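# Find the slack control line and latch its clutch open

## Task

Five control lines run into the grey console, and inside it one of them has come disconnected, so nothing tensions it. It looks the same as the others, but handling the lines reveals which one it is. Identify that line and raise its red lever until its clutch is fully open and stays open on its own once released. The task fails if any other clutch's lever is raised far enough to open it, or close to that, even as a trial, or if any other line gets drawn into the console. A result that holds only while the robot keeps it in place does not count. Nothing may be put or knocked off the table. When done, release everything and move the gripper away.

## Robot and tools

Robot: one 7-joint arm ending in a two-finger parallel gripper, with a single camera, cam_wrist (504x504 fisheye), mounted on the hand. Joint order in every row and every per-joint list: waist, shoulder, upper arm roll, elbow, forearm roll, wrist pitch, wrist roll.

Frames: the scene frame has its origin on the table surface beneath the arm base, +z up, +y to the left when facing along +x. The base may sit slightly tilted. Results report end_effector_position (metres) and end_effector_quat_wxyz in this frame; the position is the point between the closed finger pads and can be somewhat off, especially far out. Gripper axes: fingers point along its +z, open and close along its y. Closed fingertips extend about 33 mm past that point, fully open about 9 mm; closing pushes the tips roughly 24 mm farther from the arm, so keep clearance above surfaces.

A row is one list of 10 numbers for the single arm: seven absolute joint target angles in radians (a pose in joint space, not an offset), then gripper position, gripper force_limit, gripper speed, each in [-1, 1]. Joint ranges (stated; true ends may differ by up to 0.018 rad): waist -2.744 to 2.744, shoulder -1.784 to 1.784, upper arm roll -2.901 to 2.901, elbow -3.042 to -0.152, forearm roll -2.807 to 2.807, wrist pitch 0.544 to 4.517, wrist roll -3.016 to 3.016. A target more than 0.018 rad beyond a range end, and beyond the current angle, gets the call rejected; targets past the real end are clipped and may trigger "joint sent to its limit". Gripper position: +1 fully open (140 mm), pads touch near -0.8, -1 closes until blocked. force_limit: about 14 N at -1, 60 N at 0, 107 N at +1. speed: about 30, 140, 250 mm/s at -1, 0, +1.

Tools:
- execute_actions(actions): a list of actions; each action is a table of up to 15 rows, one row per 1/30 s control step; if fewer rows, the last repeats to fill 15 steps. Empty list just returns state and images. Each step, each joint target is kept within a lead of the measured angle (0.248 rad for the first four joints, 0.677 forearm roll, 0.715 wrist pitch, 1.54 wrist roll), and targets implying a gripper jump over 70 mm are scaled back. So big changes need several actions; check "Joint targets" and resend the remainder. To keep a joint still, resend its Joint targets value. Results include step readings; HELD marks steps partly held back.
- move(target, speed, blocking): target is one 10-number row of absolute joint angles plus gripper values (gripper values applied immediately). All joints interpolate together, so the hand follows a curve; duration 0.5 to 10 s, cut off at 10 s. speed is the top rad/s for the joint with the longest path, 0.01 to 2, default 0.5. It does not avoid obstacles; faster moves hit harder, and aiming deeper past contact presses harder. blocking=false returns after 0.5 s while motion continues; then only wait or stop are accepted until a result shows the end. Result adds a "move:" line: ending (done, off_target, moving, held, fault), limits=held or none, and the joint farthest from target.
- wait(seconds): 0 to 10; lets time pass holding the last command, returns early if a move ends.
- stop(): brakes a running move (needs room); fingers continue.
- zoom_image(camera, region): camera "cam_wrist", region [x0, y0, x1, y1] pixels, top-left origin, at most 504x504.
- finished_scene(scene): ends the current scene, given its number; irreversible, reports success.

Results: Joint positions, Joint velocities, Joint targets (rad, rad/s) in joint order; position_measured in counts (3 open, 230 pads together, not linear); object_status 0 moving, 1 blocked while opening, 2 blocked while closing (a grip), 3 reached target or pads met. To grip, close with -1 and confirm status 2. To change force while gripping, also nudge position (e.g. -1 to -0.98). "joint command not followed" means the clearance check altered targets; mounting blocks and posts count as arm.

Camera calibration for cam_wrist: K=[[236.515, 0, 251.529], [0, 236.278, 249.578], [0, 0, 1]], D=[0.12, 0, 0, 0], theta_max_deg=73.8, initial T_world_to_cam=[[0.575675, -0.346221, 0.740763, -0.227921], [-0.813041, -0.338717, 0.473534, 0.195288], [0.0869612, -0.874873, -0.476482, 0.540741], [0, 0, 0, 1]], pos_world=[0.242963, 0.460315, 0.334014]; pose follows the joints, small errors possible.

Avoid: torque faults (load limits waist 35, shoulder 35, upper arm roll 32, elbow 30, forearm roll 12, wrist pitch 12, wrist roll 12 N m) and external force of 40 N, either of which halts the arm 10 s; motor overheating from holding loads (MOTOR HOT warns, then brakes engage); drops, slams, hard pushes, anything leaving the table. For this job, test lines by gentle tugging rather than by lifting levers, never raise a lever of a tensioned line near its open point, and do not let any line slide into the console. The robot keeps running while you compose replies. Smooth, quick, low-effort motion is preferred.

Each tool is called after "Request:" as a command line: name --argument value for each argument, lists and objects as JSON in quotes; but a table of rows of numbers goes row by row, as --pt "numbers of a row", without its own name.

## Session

Request:
execute_actions --actions '[]'

Scene clock: 0.00 s.
end_effector_position=(+0.0969, +0.1681, +0.1664) position_measured=3 object_status=3 end_effector_quat_wxyz=(+0.288, +0.412, +0.718, -0.481)
Joint names: [waist, shoulder, upper arm roll, elbow, forearm roll, wrist pitch, wrist roll]
Joint positions: [ 1.315  0.223  0.038 -2.315 -0.2    1.367 -2.199]
Joint velocities: [-0.001 -0.001  0.001  0.     0.    -0.001 -0.   ]
Joint targets: [1.315 0.223 0.038 -2.315 -0.200 1.367 -2.199]
camera_calibration (this result's frames):
cam_wrist: T_world_to_cam=[[0.944244, 0.145086, -0.295556, -0.0631584], [0.281577, 0.109394, 0.953282, -0.19335], [0.17064, -0.983353, 0.0624416, 0.321999], [0, 0, 0, 1]] pos_world=[0.0591339, 0.346954, 0.145545]

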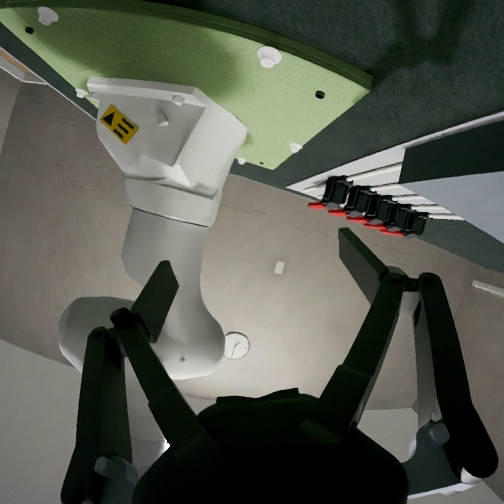

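Request:
move --target '[1.1,-0.4,0,-2.3,0,1.5,-1.6,1,-1,0]' --speed 0.7

Request:
move --target '[0,-0.4,0,-2.45,0,2.05,0.028,0.25,-1,0]' --speed 0.9

Scene clock: 2.53 s.
end_effector_position=(+0.1279, +0.2729, +0.2969) position_measured=3 object_status=3 end_effector_quat_wxyz=(+0.110, +0.818, +0.538, -0.170)
Joint names: [waist, shoulder, upper arm roll, elbow, forearm roll, wrist pitch, wrist roll]
Joint positions: [ 1.102 -0.4    0.    -2.299 -0.004  1.498 -1.605]
Joint velocities: [ 0.001 -0.    -0.     0.    -0.001 -0.001  0.004]
Joint targets: [1.100 -0.400 0.000 -2.300 -0.000 1.500 -1.600]
move: done; limits=none; farthest joint: the wrist roll, 0.005 radians from its target (0.599 radians at the start)
camera_calibration (this result's frames):
cam_wrist: T_world_to_cam=[[0.837815, -0.540397, 0.0776988, 0.0207435], [-0.399562, -0.509938, 0.761783, -0.0249018], [-0.372044, -0.669279, -0.643156, 0.604775], [0, 0, 0, 1]] pos_world=[0.197674, 0.403274, 0.406322]

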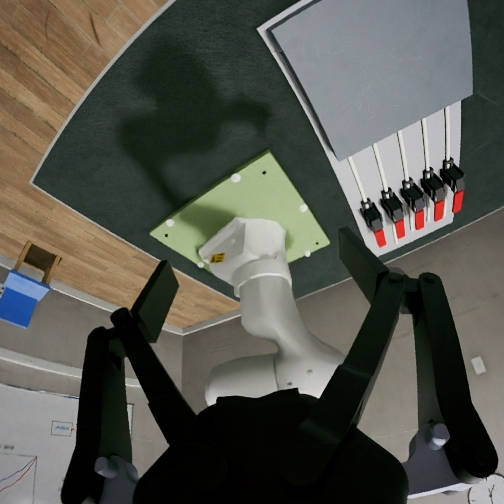

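Scene clock: 5.97 s.
end_effector_position=(+0.4184, +0.0130, +0.2515) position_measured=98 object_status=3 end_effector_quat_wxyz=(+0.003, +0.710, -0.705, +0.005)
Joint names: [waist, shoulder, upper arm roll, elbow, forearm roll, wrist pitch, wrist roll]
Joint positions: [ 0.002 -0.4   -0.001 -2.449 -0.004  2.048  0.023]
Joint velocities: [-0.    -0.     0.001  0.    -0.     0.     0.005]
Joint targets: [0.000 -0.400 0.000 -2.450 0.000 2.050 0.028]
move: done; limits=none; farthest joint: the wrist roll, 0.005 radians from its target (1.633 radians at the start)
camera_calibration (this result's frames):
cam_wrist: T_world_to_cam=[[-0.984537, 0.175136, 0.00362955, 0.412223], [0.158751, 0.883285, 0.441142, -0.177825], [0.074054, 0.434897, -0.89743, 0.372653], [0, 0, 0, 1]] pos_world=[0.406482, -0.0771909, 0.41138]

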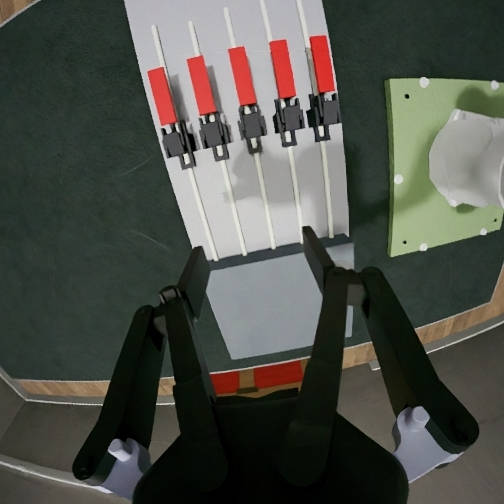

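Request:
move --target '[0.013,0.06,0,-2.455,0,2.515,0.03,0.25,-1,0]' --speed 0.5

Request:
move --target '[0.013,0.139,0,-2.467,0,2.606,0.03,0.25,-1,0]' --speed 0.2

Request:
move --target '[0.013,0.139,0,-2.467,0,2.606,0.03,-0.3,-1,-0.5]'

Request:
move --target '[0.013,0.139,0,-2.467,0,2.606,0.03,0.25,-1,-0.3]'

Scene clock: 8.40 s.
end_effector_position=(+0.4795, +0.0177, +0.0798) position_measured=98 object_status=3 end_effector_quat_wxyz=(+0.003, +0.712, -0.702, +0.004)
Joint names: [waist, shoulder, upper arm roll, elbow, forearm roll, wrist pitch, wrist roll]
Joint positions: [ 0.011  0.059 -0.001 -2.456 -0.004  2.512  0.026]
Joint velocities: [ 0.     0.001 -0.     0.001 -0.     0.004  0.   ]
Joint targets: [0.013 0.060 0.000 -2.455 0.000 2.515 0.030]
move: done; limits=none; farthest joint: the forearm roll, 0.004 radians from its target (0.004 radians at the start)
camera_calibration (this result's frames):
cam_wrist: T_world_to_cam=[[-0.985597, 0.169026, 0.0053442, 0.472645], [0.154009, 0.884078, 0.441233, -0.113712], [0.0698553, 0.435701, -0.897377, 0.213956], [0, 0, 0, 1]] pos_world=[0.468404, -0.0725795, 0.239646]

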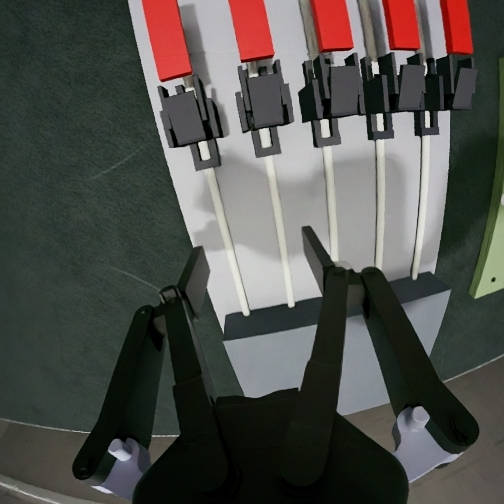

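Scene clock: 9.53 s.
end_effector_position=(+0.4797, +0.0175, +0.0461) position_measured=98 object_status=3 end_effector_quat_wxyz=(+0.003, +0.712, -0.702, +0.005)
Joint names: [waist, shoulder, upper arm roll, elbow, forearm roll, wrist pitch, wrist roll]
Joint positions: [ 0.011  0.138 -0.001 -2.466 -0.004  2.603  0.027]
Joint velocities: [ 0.002 -0.     0.001  0.001 -0.001  0.003  0.002]
Joint targets: [0.013 0.139 0.000 -2.467 0.000 2.606 0.030]
move: done; limits=none; farthest joint: the forearm roll, 0.004 radians from its target (0.004 radians at the start)
camera_calibration (this result's frames):
cam_wrist: T_world_to_cam=[[-0.985633, 0.168862, 0.00359565, 0.473224], [0.15306, 0.883995, 0.44173, -0.0982856], [0.0714127, 0.435934, -0.897141, 0.183013], [0, 0, 0, 1]] pos_world=[0.4684, -0.0728068, 0.205902]

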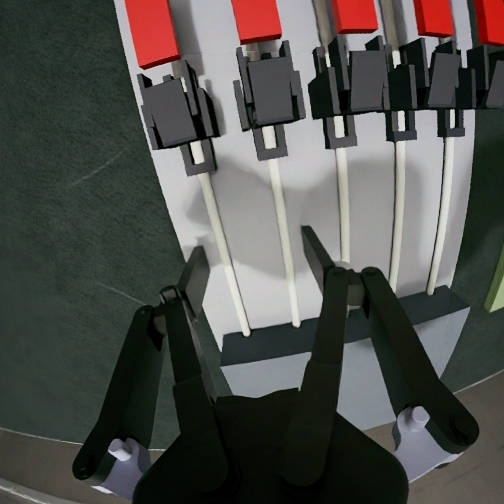

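Scene clock: 10.27 s.
end_effector_position=(+0.4822, +0.0176, +0.0471) position_measured=167 object_status=3 end_effector_quat_wxyz=(+0.000, +0.712, -0.702, +0.007)
Joint names: [waist, shoulder, upper arm roll, elbow, forearm roll, wrist pitch, wrist roll]
Joint positions: [ 0.011  0.138 -0.001 -2.465 -0.004  2.608  0.027]
Joint velocities: [ 0.001 -0.    -0.001  0.    -0.002 -0.     0.001]
Joint targets: [0.013 0.139 0.000 -2.467 0.000 2.606 0.030]
move: done; limits=none; farthest joint: the forearm roll, 0.004 radians from its target (0.004 radians at the start)
camera_calibration (this result's frames):
cam_wrist: T_world_to_cam=[[-0.985605, 0.169043, -0.00285688, 0.475972], [0.150307, 0.883852, 0.442959, -0.0979762], [0.0774041, 0.436153, -0.896537, 0.180841], [0, 0, 0, 1]] pos_world=[0.469849, -0.0727375, 0.20689]

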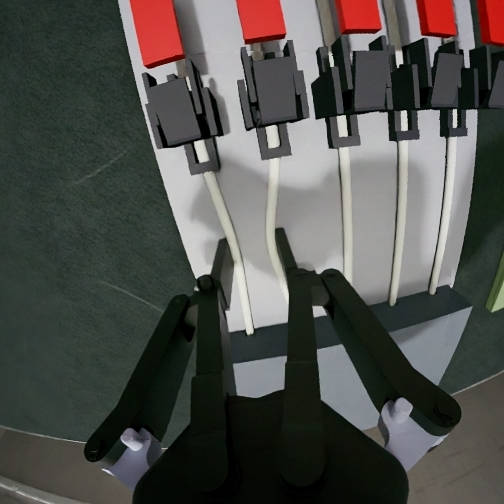

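Scene clock: 10.97 s.
end_effector_position=(+0.4817, +0.0176, +0.0468) position_measured=98 object_status=3 end_effector_quat_wxyz=(+0.001, +0.712, -0.702, +0.007)
Joint names: [waist, shoulder, upper arm roll, elbow, forearm roll, wrist pitch, wrist roll]
Joint positions: [ 0.011  0.138 -0.001 -2.466 -0.004  2.608  0.027]
Joint velocities: [-0.    -0.001  0.001 -0.001 -0.002  0.001  0.   ]
Joint targets: [0.013 0.139 0.000 -2.467 0.000 2.606 0.030]
move: done; limits=none; farthest joint: the forearm roll, 0.004 radians from its target (0.004 radians at the start)
camera_calibration (this result's frames):
cam_wrist: T_world_to_cam=[[-0.985611, 0.169018, -0.00185535, 0.475408], [0.150738, 0.883872, 0.442774, -0.0979479], [0.0764766, 0.436123, -0.896632, 0.181045], [0, 0, 0, 1]] pos_world=[0.469486, -0.0727372, 0.206582]

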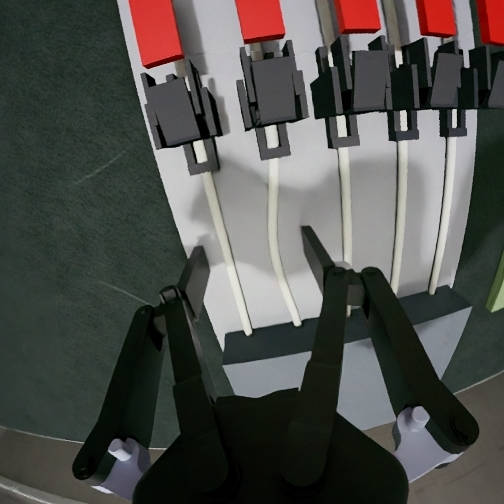

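Request:
move --target '[0.013,-0.04,0,-2.44,0,2.40,0.041,0.25,-1,0]' --speed 0.35

Request:
move --target '[-0.428,0.005,0,-2.407,0,2.412,-0.4,-0.3,-1,0]' --speed 0.5

Scene clock: 12.57 s.
end_effector_position=(+0.4781, +0.0180, +0.1237) position_measured=98 object_status=3 end_effector_quat_wxyz=(+0.002, +0.708, -0.706, +0.006)
Joint names: [waist, shoulder, upper arm roll, elbow, forearm roll, wrist pitch, wrist roll]
Joint positions: [ 0.011 -0.039 -0.001 -2.44  -0.004  2.403  0.037]
Joint velocities: [ 0.001 -0.002  0.     0.    -0.001 -0.004  0.001]
Joint targets: [0.013 -0.040 0.000 -2.440 0.000 2.400 0.041]
move: done; limits=none; farthest joint: the forearm roll, 0.004 radians from its target (0.004 radians at the start)
camera_calibration (this result's frames):
cam_wrist: T_world_to_cam=[[-0.983744, 0.179577, 0.000166071, 0.470549], [0.161147, 0.88237, 0.442104, -0.136624], [0.0792453, 0.434944, -0.896964, 0.248803], [0, 0, 0, 1]] pos_world=[0.4652, -0.0721628, 0.283491]

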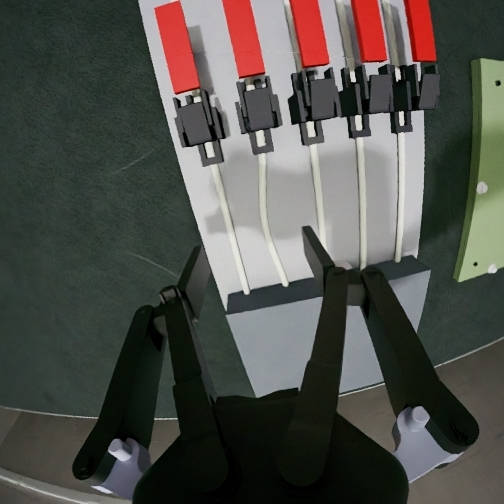

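Scene clock: 14.83 s.
end_effector_position=(+0.4494, -0.1900, +0.1182) position_measured=167 object_status=3 end_effector_quat_wxyz=(+0.003, +0.706, -0.708, +0.004)
Joint names: [waist, shoulder, upper arm roll, elbow, forearm roll, wrist pitch, wrist roll]
Joint positions: [-0.426  0.004 -0.001 -2.408 -0.004  2.41  -0.395]
Joint velocities: [-0.002 -0.     0.    -0.001  0.001  0.    -0.006]
Joint targets: [-0.428 0.005 0.000 -2.407 0.000 2.412 -0.400]
move: done; limits=none; farthest joint: the wrist roll, 0.005 radians from its target (0.437 radians at the start)
camera_calibration (this result's frames):
cam_wrist: T_world_to_cam=[[-0.982783, 0.184695, 0.0050137, 0.479638], [0.167852, 0.881156, 0.442029, 0.0506876], [0.0772229, 0.43526, -0.896987, 0.337601], [0, 0, 0, 1]] pos_world=[0.436801, -0.280195, 0.278013]

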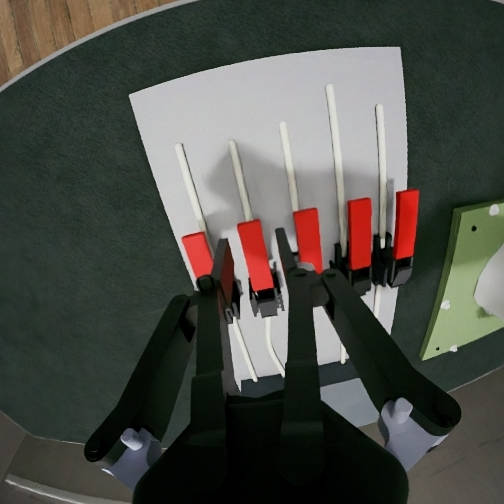

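Request:
move --target '[-0.428,0.091,0,-2.426,0,2.517,-0.4,-0.3,-1,0]' --speed 0.2

Request:
move --target '[-0.428,0.091,0,-2.426,0,2.517,-0.4,-1,-0.9,-0.5]'

Request:
move --target '[-0.407,0.01,0,-2.424,0,2.434,-0.379,-1,-0.9,-0.5]' --speed 0.09

Request:
move --target '[-0.358,-0.065,0,-2.432,0,2.367,-0.33,-1,-0.9,-0.5]' --speed 0.09

Request:
move --target '[-0.291,-0.119,0,-2.449,0,2.33,-0.263,-1,-0.9,-0.5]' --speed 0.08

Request:
move --target '[-0.213,-0.1465,0,-2.474,0,2.328,-0.185,-1,-0.9,-0.5]' --speed 0.08

Scene clock: 17.03 s.
end_effector_position=(+0.4509, -0.1908, +0.0782) position_measured=167 object_status=3 end_effector_quat_wxyz=(+0.003, +0.707, -0.707, +0.004)
Joint names: [waist, shoulder, upper arm roll, elbow, forearm roll, wrist pitch, wrist roll]
Joint positions: [-0.426  0.09  -0.001 -2.425 -0.004  2.514 -0.397]
Joint velocities: [ 0.     0.    -0.002 -0.    -0.001  0.004  0.   ]
Joint targets: [-0.428 0.091 0.000 -2.426 0.000 2.517 -0.400]
move: done; limits=none; farthest joint: the forearm roll, 0.004 radians from its target (0.004 radians at the start)
camera_calibration (this result's frames):
cam_wrist: T_world_to_cam=[[-0.983166, 0.182657, 0.00448817, 0.481342], [0.165791, 0.881518, 0.442085, 0.0697933], [0.0767937, 0.435388, -0.896962, 0.302207], [0, 0, 0, 1]] pos_world=[0.438461, -0.281022, 0.238053]

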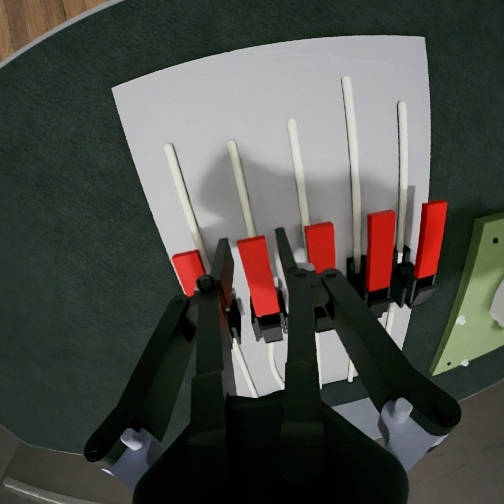

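Scene clock: 17.73 s.
end_effector_position=(+0.4505, -0.1908, +0.0782) position_measured=198 object_status=2 end_effector_quat_wxyz=(+0.003, +0.708, -0.706, +0.004)
Joint names: [waist, shoulder, upper arm roll, elbow, forearm roll, wrist pitch, wrist roll]
Joint positions: [-0.426  0.09  -0.001 -2.426 -0.004  2.513 -0.4  ]
Joint velocities: [-0.001 -0.    -0.    -0.001  0.001 -0.001 -0.003]
Joint targets: [-0.428 0.091 0.000 -2.426 0.000 2.517 -0.400]
move: done; limits=none; farthest joint: the forearm roll, 0.004 radians from its target (0.004 radians at the start)
camera_calibration (this result's frames):
cam_wrist: T_world_to_cam=[[-0.983748, 0.179469, 0.00552651, 0.480481], [0.163369, 0.881877, 0.44227, 0.0710166], [0.0745002, 0.435985, -0.896865, 0.303388], [0, 0, 0, 1]] pos_world=[0.438467, -0.281132, 0.238034]

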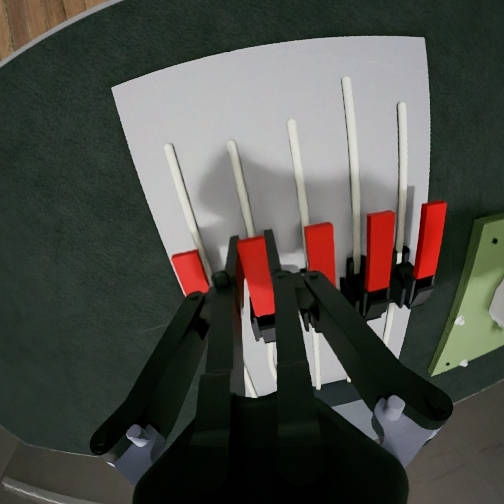

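Scene clock: 19.03 s.
end_effector_position=(+0.4498, -0.1804, +0.1079) position_measured=198 object_status=2 end_effector_quat_wxyz=(+0.003, +0.707, -0.707, +0.004)
Joint names: [waist, shoulder, upper arm roll, elbow, forearm roll, wrist pitch, wrist roll]
Joint positions: [-0.408  0.015 -0.001 -2.426 -0.003  2.44  -0.379]
Joint velocities: [ 0.    -0.001  0.001  0.001  0.001 -0.002  0.005]
Joint targets: [-0.407 0.010 0.000 -2.424 0.000 2.434 -0.379]
move: done; limits=none; farthest joint: the wrist pitch, 0.006 radians from its target (0.079 radians at the start)
camera_calibration (this result's frames):
cam_wrist: T_world_to_cam=[[-0.983229, 0.18232, 0.0045094, 0.478209], [0.165474, 0.881439, 0.442362, 0.0478352], [0.0766768, 0.435689, -0.896825, 0.324493], [0, 0, 0, 1]] pos_world=[0.437392, -0.270729, 0.267696]

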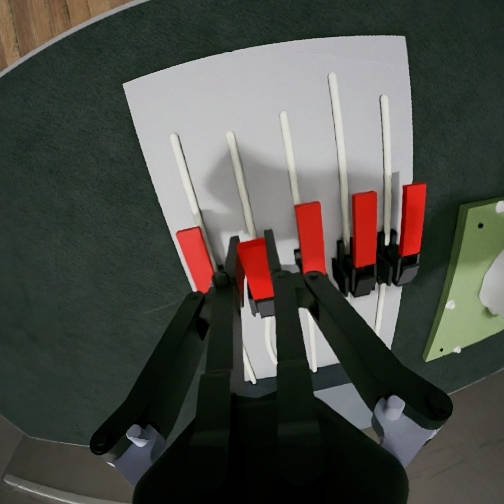

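Scene clock: 20.50 s.
end_effector_position=(+0.4494, -0.1576, +0.1340) position_measured=198 object_status=2 end_effector_quat_wxyz=(+0.003, +0.703, -0.711, +0.004)
Joint names: [waist, shoulder, upper arm roll, elbow, forearm roll, wrist pitch, wrist roll]
Joint positions: [-0.363 -0.058 -0.003 -2.434 -0.003  2.374 -0.324]
Joint velocities: [ 0.001 -0.002  0.001  0.002  0.    -0.002  0.004]
Joint targets: [-0.358 -0.065 0.000 -2.432 0.000 2.367 -0.330]
move: done; limits=none; farthest joint: the shoulder, 0.007 radians from its target (0.080 radians at the start)
camera_calibration (this result's frames):
cam_wrist: T_world_to_cam=[[-0.98104, 0.193749, 0.00463909, 0.474279], [0.175773, 0.879426, 0.442395, 0.0112738], [0.081634, 0.434823, -0.896808, 0.335646], [0, 0, 0, 1]] pos_world=[0.435904, -0.247752, 0.293822]

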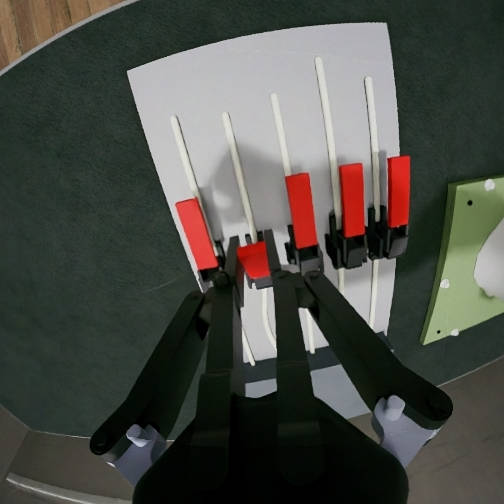

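Scene clock: 22.07 s.
end_effector_position=(+0.4492, -0.1290, +0.1490) position_measured=198 object_status=2 end_effector_quat_wxyz=(+0.002, +0.699, -0.715, +0.005)
Joint names: [waist, shoulder, upper arm roll, elbow, forearm roll, wrist pitch, wrist roll]
Joint positions: [-0.301 -0.112 -0.007 -2.451 -0.003  2.339 -0.256]
Joint velocities: [ 0.005 -0.002  0.    -0.001 -0.    -0.     0.007]
Joint targets: [-0.291 -0.119 0.000 -2.449 0.000 2.330 -0.263]
move: done; limits=none; farthest joint: the waist, 0.010 radians from its target (0.072 radians at the start)
camera_calibration (this result's frames):
cam_wrist: T_world_to_cam=[[-0.97896, 0.204033, 0.00290635, 0.469098], [0.18421, 0.877543, 0.442701, -0.0245672], [0.0877752, 0.433922, -0.896664, 0.333758], [0, 0, 0, 1]] pos_world=[0.434458, -0.218978, 0.308782]

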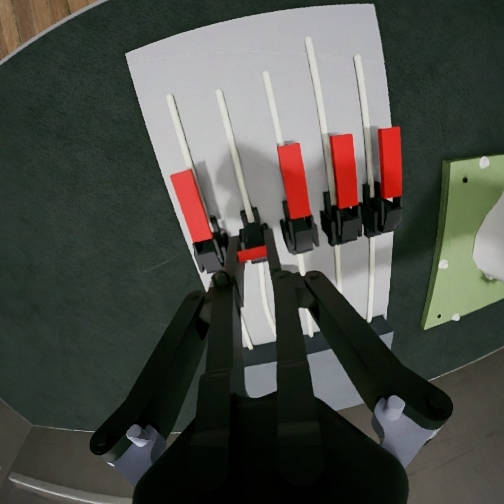

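Scene clock: 23.83 s.
end_effector_position=(+0.4492, -0.0958, +0.1537) position_measured=198 object_status=2 end_effector_quat_wxyz=(+0.002, +0.698, -0.716, +0.006)
Joint names: [waist, shoulder, upper arm roll, elbow, forearm roll, wrist pitch, wrist roll]
Joint positions: [-0.227 -0.145 -0.011 -2.473 -0.007  2.33  -0.18 ]
Joint velocities: [-0.001  0.002  0.    -0.001  0.     0.     0.005]
Joint targets: [-0.213 -0.146 0.000 -2.474 0.000 2.328 -0.185]
move: off_target; limits=none; farthest joint: the waist, 0.014 radians from its target (0.088 radians at the start)
camera_calibration (this result's frames):
cam_wrist: T_world_to_cam=[[-0.978258, 0.207391, 0.00108942, 0.462667], [0.1866, 0.877872, 0.441045, -0.0565837], [0.0905123, 0.431659, -0.897484, 0.322248], [0, 0, 0, 1]] pos_world=[0.433998, -0.185381, 0.313664]

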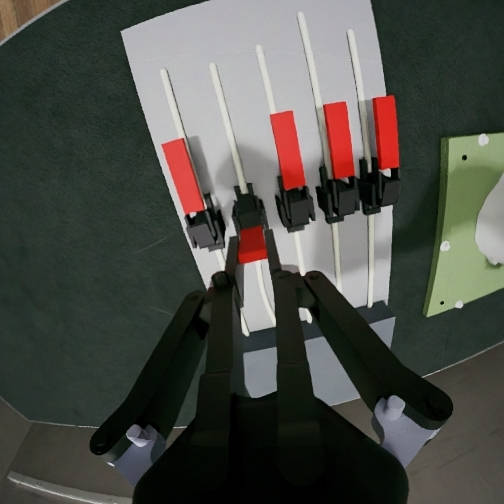

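Request:
move --target '[-0.137,-0.139,0,-2.502,0,2.363,-0.109,-1,-0.9,-0.5]' --speed 0.08

Request:
move --target '[-0.08,-0.093,0,-2.531,0,2.438,-0.052,-1,-0.9,-0.5]' --speed 0.08

Request:
move --target '[-0.051,-0.0415,0,-2.548,0,2.506,-0.023,-1,-0.9,-0.5]' --speed 0.08

Request:
move --target '[-0.039,0.015,0,-2.558,0,2.573,-0.011,-1,-0.9,-0.5]' --speed 0.07

Scene clock: 25.87 s.
end_effector_position=(+0.4494, -0.0585, +0.1454) position_measured=198 object_status=2 end_effector_quat_wxyz=(+0.004, +0.702, -0.712, +0.006)
Joint names: [waist, shoulder, upper arm roll, elbow, forearm roll, wrist pitch, wrist roll]
Joint positions: [-0.148 -0.147 -0.008 -2.5   -0.01   2.352 -0.108]
Joint velocities: [ 0.001 -0.     0.001 -0.     0.001  0.     0.004]
Joint targets: [-0.137 -0.139 0.000 -2.502 0.000 2.363 -0.109]
move: off_target; limits=none; farthest joint: the waist, 0.011 radians from its target (0.090 radians at the start)
camera_calibration (this result's frames):
cam_wrist: T_world_to_cam=[[-0.980762, 0.195194, 0.00251754, 0.455322], [0.176506, 0.881207, 0.438544, -0.0805684], [0.0833824, 0.430551, -0.898706, 0.301964], [0, 0, 0, 1]] pos_world=[0.435605, -0.147889, 0.305563]

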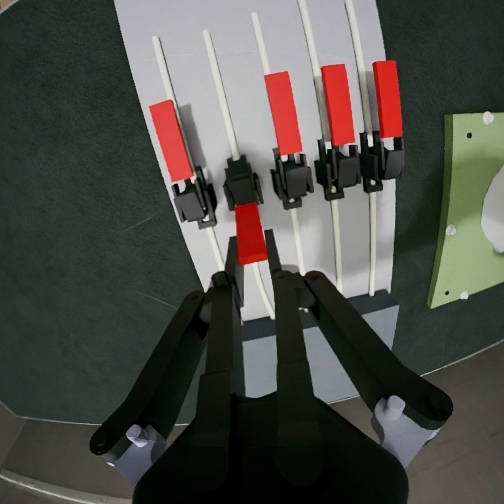

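Scene clock: 27.53 s.
end_effector_position=(+0.4494, -0.0221, +0.1182) position_measured=198 object_status=2 end_effector_quat_wxyz=(+0.003, +0.708, -0.707, +0.003)
Joint names: [waist, shoulder, upper arm roll, elbow, forearm roll, wrist pitch, wrist roll]
Joint positions: [-0.079 -0.101  0.001 -2.529 -0.001  2.424 -0.051]
Joint velocities: [ 0.001 -0.001  0.    -0.001  0.001  0.002  0.005]
Joint targets: [-0.080 -0.093 0.000 -2.531 0.000 2.438 -0.052]
move: off_target; limits=none; farthest joint: the wrist pitch, 0.014 radians from its target (0.086 radians at the start)
camera_calibration (this result's frames):
cam_wrist: T_world_to_cam=[[-0.983481, 0.180874, 0.00701086, 0.448698], [0.165259, 0.881424, 0.442471, -0.0961388], [0.073852, 0.436321, -0.896755, 0.266071], [0, 0, 0, 1]] pos_world=[0.437524, -0.112511, 0.277994]

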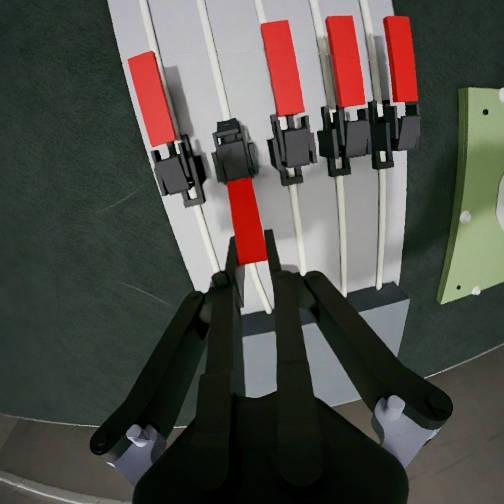

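Scene clock: 28.97 s.
end_effector_position=(+0.4498, -0.0067, +0.0931) position_measured=198 object_status=2 end_effector_quat_wxyz=(+0.003, +0.709, -0.705, +0.003)
Joint names: [waist, shoulder, upper arm roll, elbow, forearm roll, wrist pitch, wrist roll]
Joint positions: [-0.047 -0.047  0.004 -2.547  0.     2.496 -0.022]
Joint velocities: [-0.001  0.     0.001 -0.001  0.001  0.004  0.006]
Joint targets: [-0.051 -0.041 0.000 -2.548 0.000 2.506 -0.023]
move: done; limits=none; farthest joint: the wrist pitch, 0.010 radians from its target (0.082 radians at the start)
camera_calibration (this result's frames):
cam_wrist: T_world_to_cam=[[-0.984282, 0.176471, 0.00681817, 0.446809], [0.161165, 0.881783, 0.443266, -0.0968568], [0.0722115, 0.437398, -0.896364, 0.23752], [0, 0, 0, 1]] pos_world=[0.438244, -0.0973331, 0.252791]

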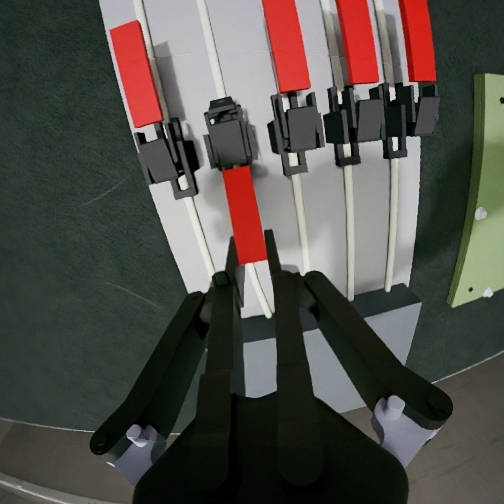

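Scene clock: 30.47 s.
end_effector_position=(+0.4503, -0.0001, +0.0688) position_measured=198 object_status=2 end_effector_quat_wxyz=(+0.003, +0.710, -0.704, +0.003)
Joint names: [waist, shoulder, upper arm roll, elbow, forearm roll, wrist pitch, wrist roll]
Joint positions: [-0.034  0.012  0.005 -2.557  0.001  2.566 -0.01 ]
Joint velocities: [-0.    -0.    -0.     0.001  0.     0.003  0.002]
Joint targets: [-0.039 0.015 0.000 -2.558 0.000 2.573 -0.011]
move: done; limits=none; farthest joint: the wrist pitch, 0.007 radians from its target (0.077 radians at the start)
camera_calibration (this result's frames):
cam_wrist: T_world_to_cam=[[-0.984673, 0.174299, 0.00623165, 0.446473], [0.158931, 0.881996, 0.443649, -0.0909569], [0.0718311, 0.43784, -0.896179, 0.212949], [0, 0, 0, 1]] pos_world=[0.43879, -0.0908337, 0.228411]

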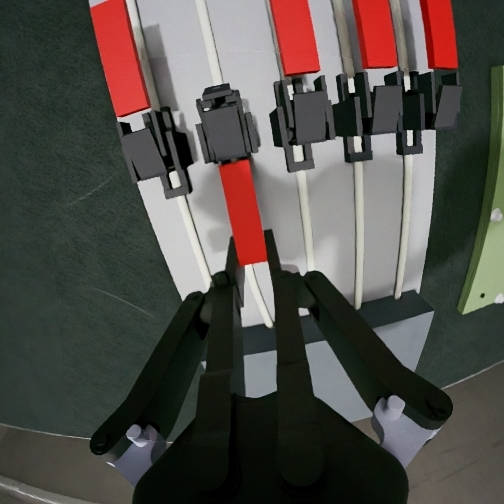

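Request:
move --target '[-0.028,0.031,0,-2.56,0,2.591,0,-1,-0.9,-0.5]' --speed 0.04

Scene clock: 31.47 s.
end_effector_position=(+0.4505, +0.0007, +0.0621) position_measured=198 object_status=2 end_effector_quat_wxyz=(+0.002, +0.708, -0.706, +0.003)
Joint names: [waist, shoulder, upper arm roll, elbow, forearm roll, wrist pitch, wrist roll]
Joint positions: [-0.029  0.029  0.002 -2.559  0.001  2.585 -0.002]
Joint velocities: [ 0.     0.002  0.001 -0.001 -0.001  0.004  0.002]
Joint targets: [-0.028 0.031 0.000 -2.560 0.000 2.591 0.000]
move: done; limits=none; farthest joint: the wrist pitch, 0.006 radians from its target (0.025 radians at the start)
camera_calibration (this result's frames):
cam_wrist: T_world_to_cam=[[-0.98358, 0.180387, 0.0056483, 0.446098], [0.164121, 0.880995, 0.443747, -0.0911284], [0.0750699, 0.437387, -0.896134, 0.205172], [0, 0, 0, 1]] pos_world=[0.438327, -0.0899262, 0.22178]

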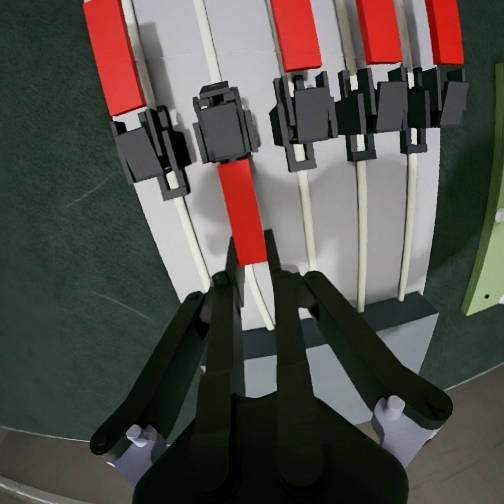

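Small probe for the stop.

Request:
move --target '[-0.028,0.039,0,-2.561,0,2.6,0,-1,-0.9,-0.5]' --speed 0.03

Scene clock: 32.27 s.
end_effector_position=(+0.4506, +0.0008, +0.0596) position_measured=198 object_status=2 end_effector_quat_wxyz=(+0.002, +0.707, -0.707, +0.003)
Joint names: [waist, shoulder, upper arm roll, elbow, forearm roll, wrist pitch, wrist roll]
Joint positions: [-0.029  0.035  0.002 -2.56   0.001  2.593 -0.001]
Joint velocities: [ 0.    -0.001 -0.     0.001 -0.001  0.     0.002]
Joint targets: [-0.028 0.039 0.000 -2.561 0.000 2.600 0.000]
move: done; limits=none; farthest joint: the wrist pitch, 0.007 radians from its target (0.015 radians at the start)
camera_calibration (this result's frames):
cam_wrist: T_world_to_cam=[[-0.983433, 0.181187, 0.00552875, 0.446127], [0.164783, 0.880856, 0.443778, -0.0904325], [0.0755367, 0.437337, -0.89612, 0.202597], [0, 0, 0, 1]] pos_world=[0.438335, -0.0897774, 0.219216]

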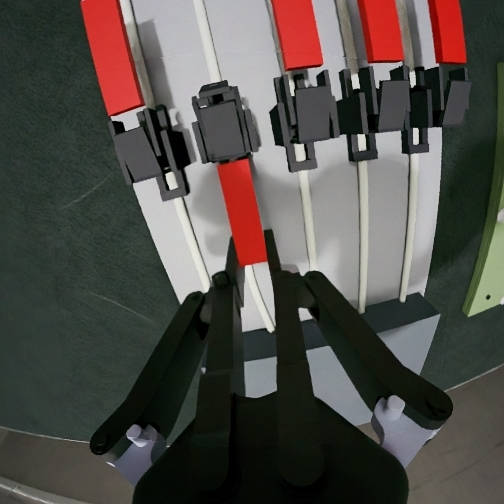

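Lag is rising, so it has reached the stop. Release.

Request:
move --target '[-0.028,0.036,0,-2.56,0,2.595,0,-0.3,-0.9,0]'

Request:
move --target '[-0.028,-0.25,0,-2.47,0,2.22,0,-0.3,-0.9,0]' --speed 0.4

Request:
finished_scene --scene 2

Scene clock: 35.73 s.
end_effector_position=(+0.4506, +0.0004, +0.0597) position_measured=167 object_status=3 end_effector_quat_wxyz=(+0.002, +0.707, -0.707, +0.004)
Joint names: [waist, shoulder, upper arm roll, elbow, forearm roll, wrist pitch, wrist roll]
Joint positions: [-0.029  0.035  0.002 -2.56   0.001  2.593 -0.   ]
Joint velocities: [ 0.001  0.001 -0.     0.002  0.     0.001 -0.002]
Joint targets: [-0.028 0.036 0.000 -2.560 0.000 2.595 0.000]
move: done; limits=none; farthest joint: the upper arm roll, 0.002 radians from its target (0.002 radians at the start)
camera_calibration (this result's frames):
cam_wrist: T_world_to_cam=[[-0.983217, 0.182367, 0.00519022, 0.446204], [0.16569, 0.88067, 0.443809, -0.0905359], [0.0763654, 0.437221, -0.896106, 0.202469], [0, 0, 0, 1]] pos_world=[0.438255, -0.0901646, 0.219299]

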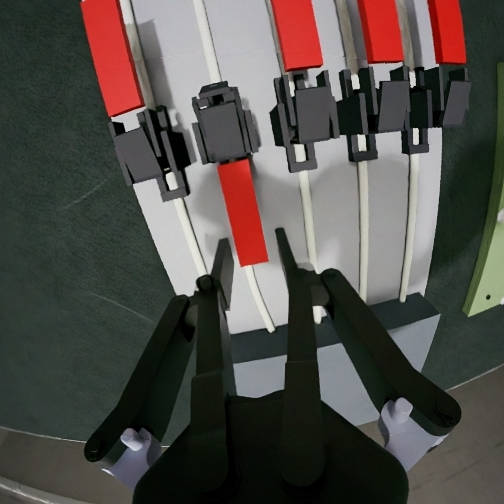

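Scene clock: 37.47 s.
end_effector_position=(+0.4455, +0.0015, +0.1921) position_measured=167 object_status=3 end_effector_quat_wxyz=(+0.001, +0.707, -0.707, +0.005)
Joint names: [waist, shoulder, upper arm roll, elbow, forearm roll, wrist pitch, wrist roll]
Joint positions: [-0.029 -0.249  0.001 -2.47   0.001  2.223 -0.   ]
Joint velocities: [ 0.     0.     0.     0.001 -0.    -0.004  0.   ]
Joint targets: [-0.028 -0.250 0.000 -2.470 0.000 2.220 0.000]
move: done; limits=none; farthest joint: the wrist pitch, 0.003 radians from its target (0.373 radians at the start)
camera_calibration (this result's frames):
cam_wrist: T_world_to_cam=[[-0.983241, 0.182309, 0.000919983, 0.441093], [0.163728, 0.880787, 0.444306, -0.148633], [0.0801908, 0.43701, -0.895875, 0.319341], [0, 0, 0, 1]] pos_world=[0.432428, -0.0890569, 0.351722]

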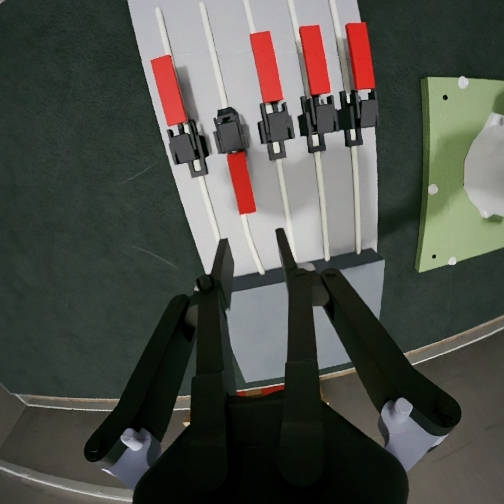

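The scene is finished: the task was done.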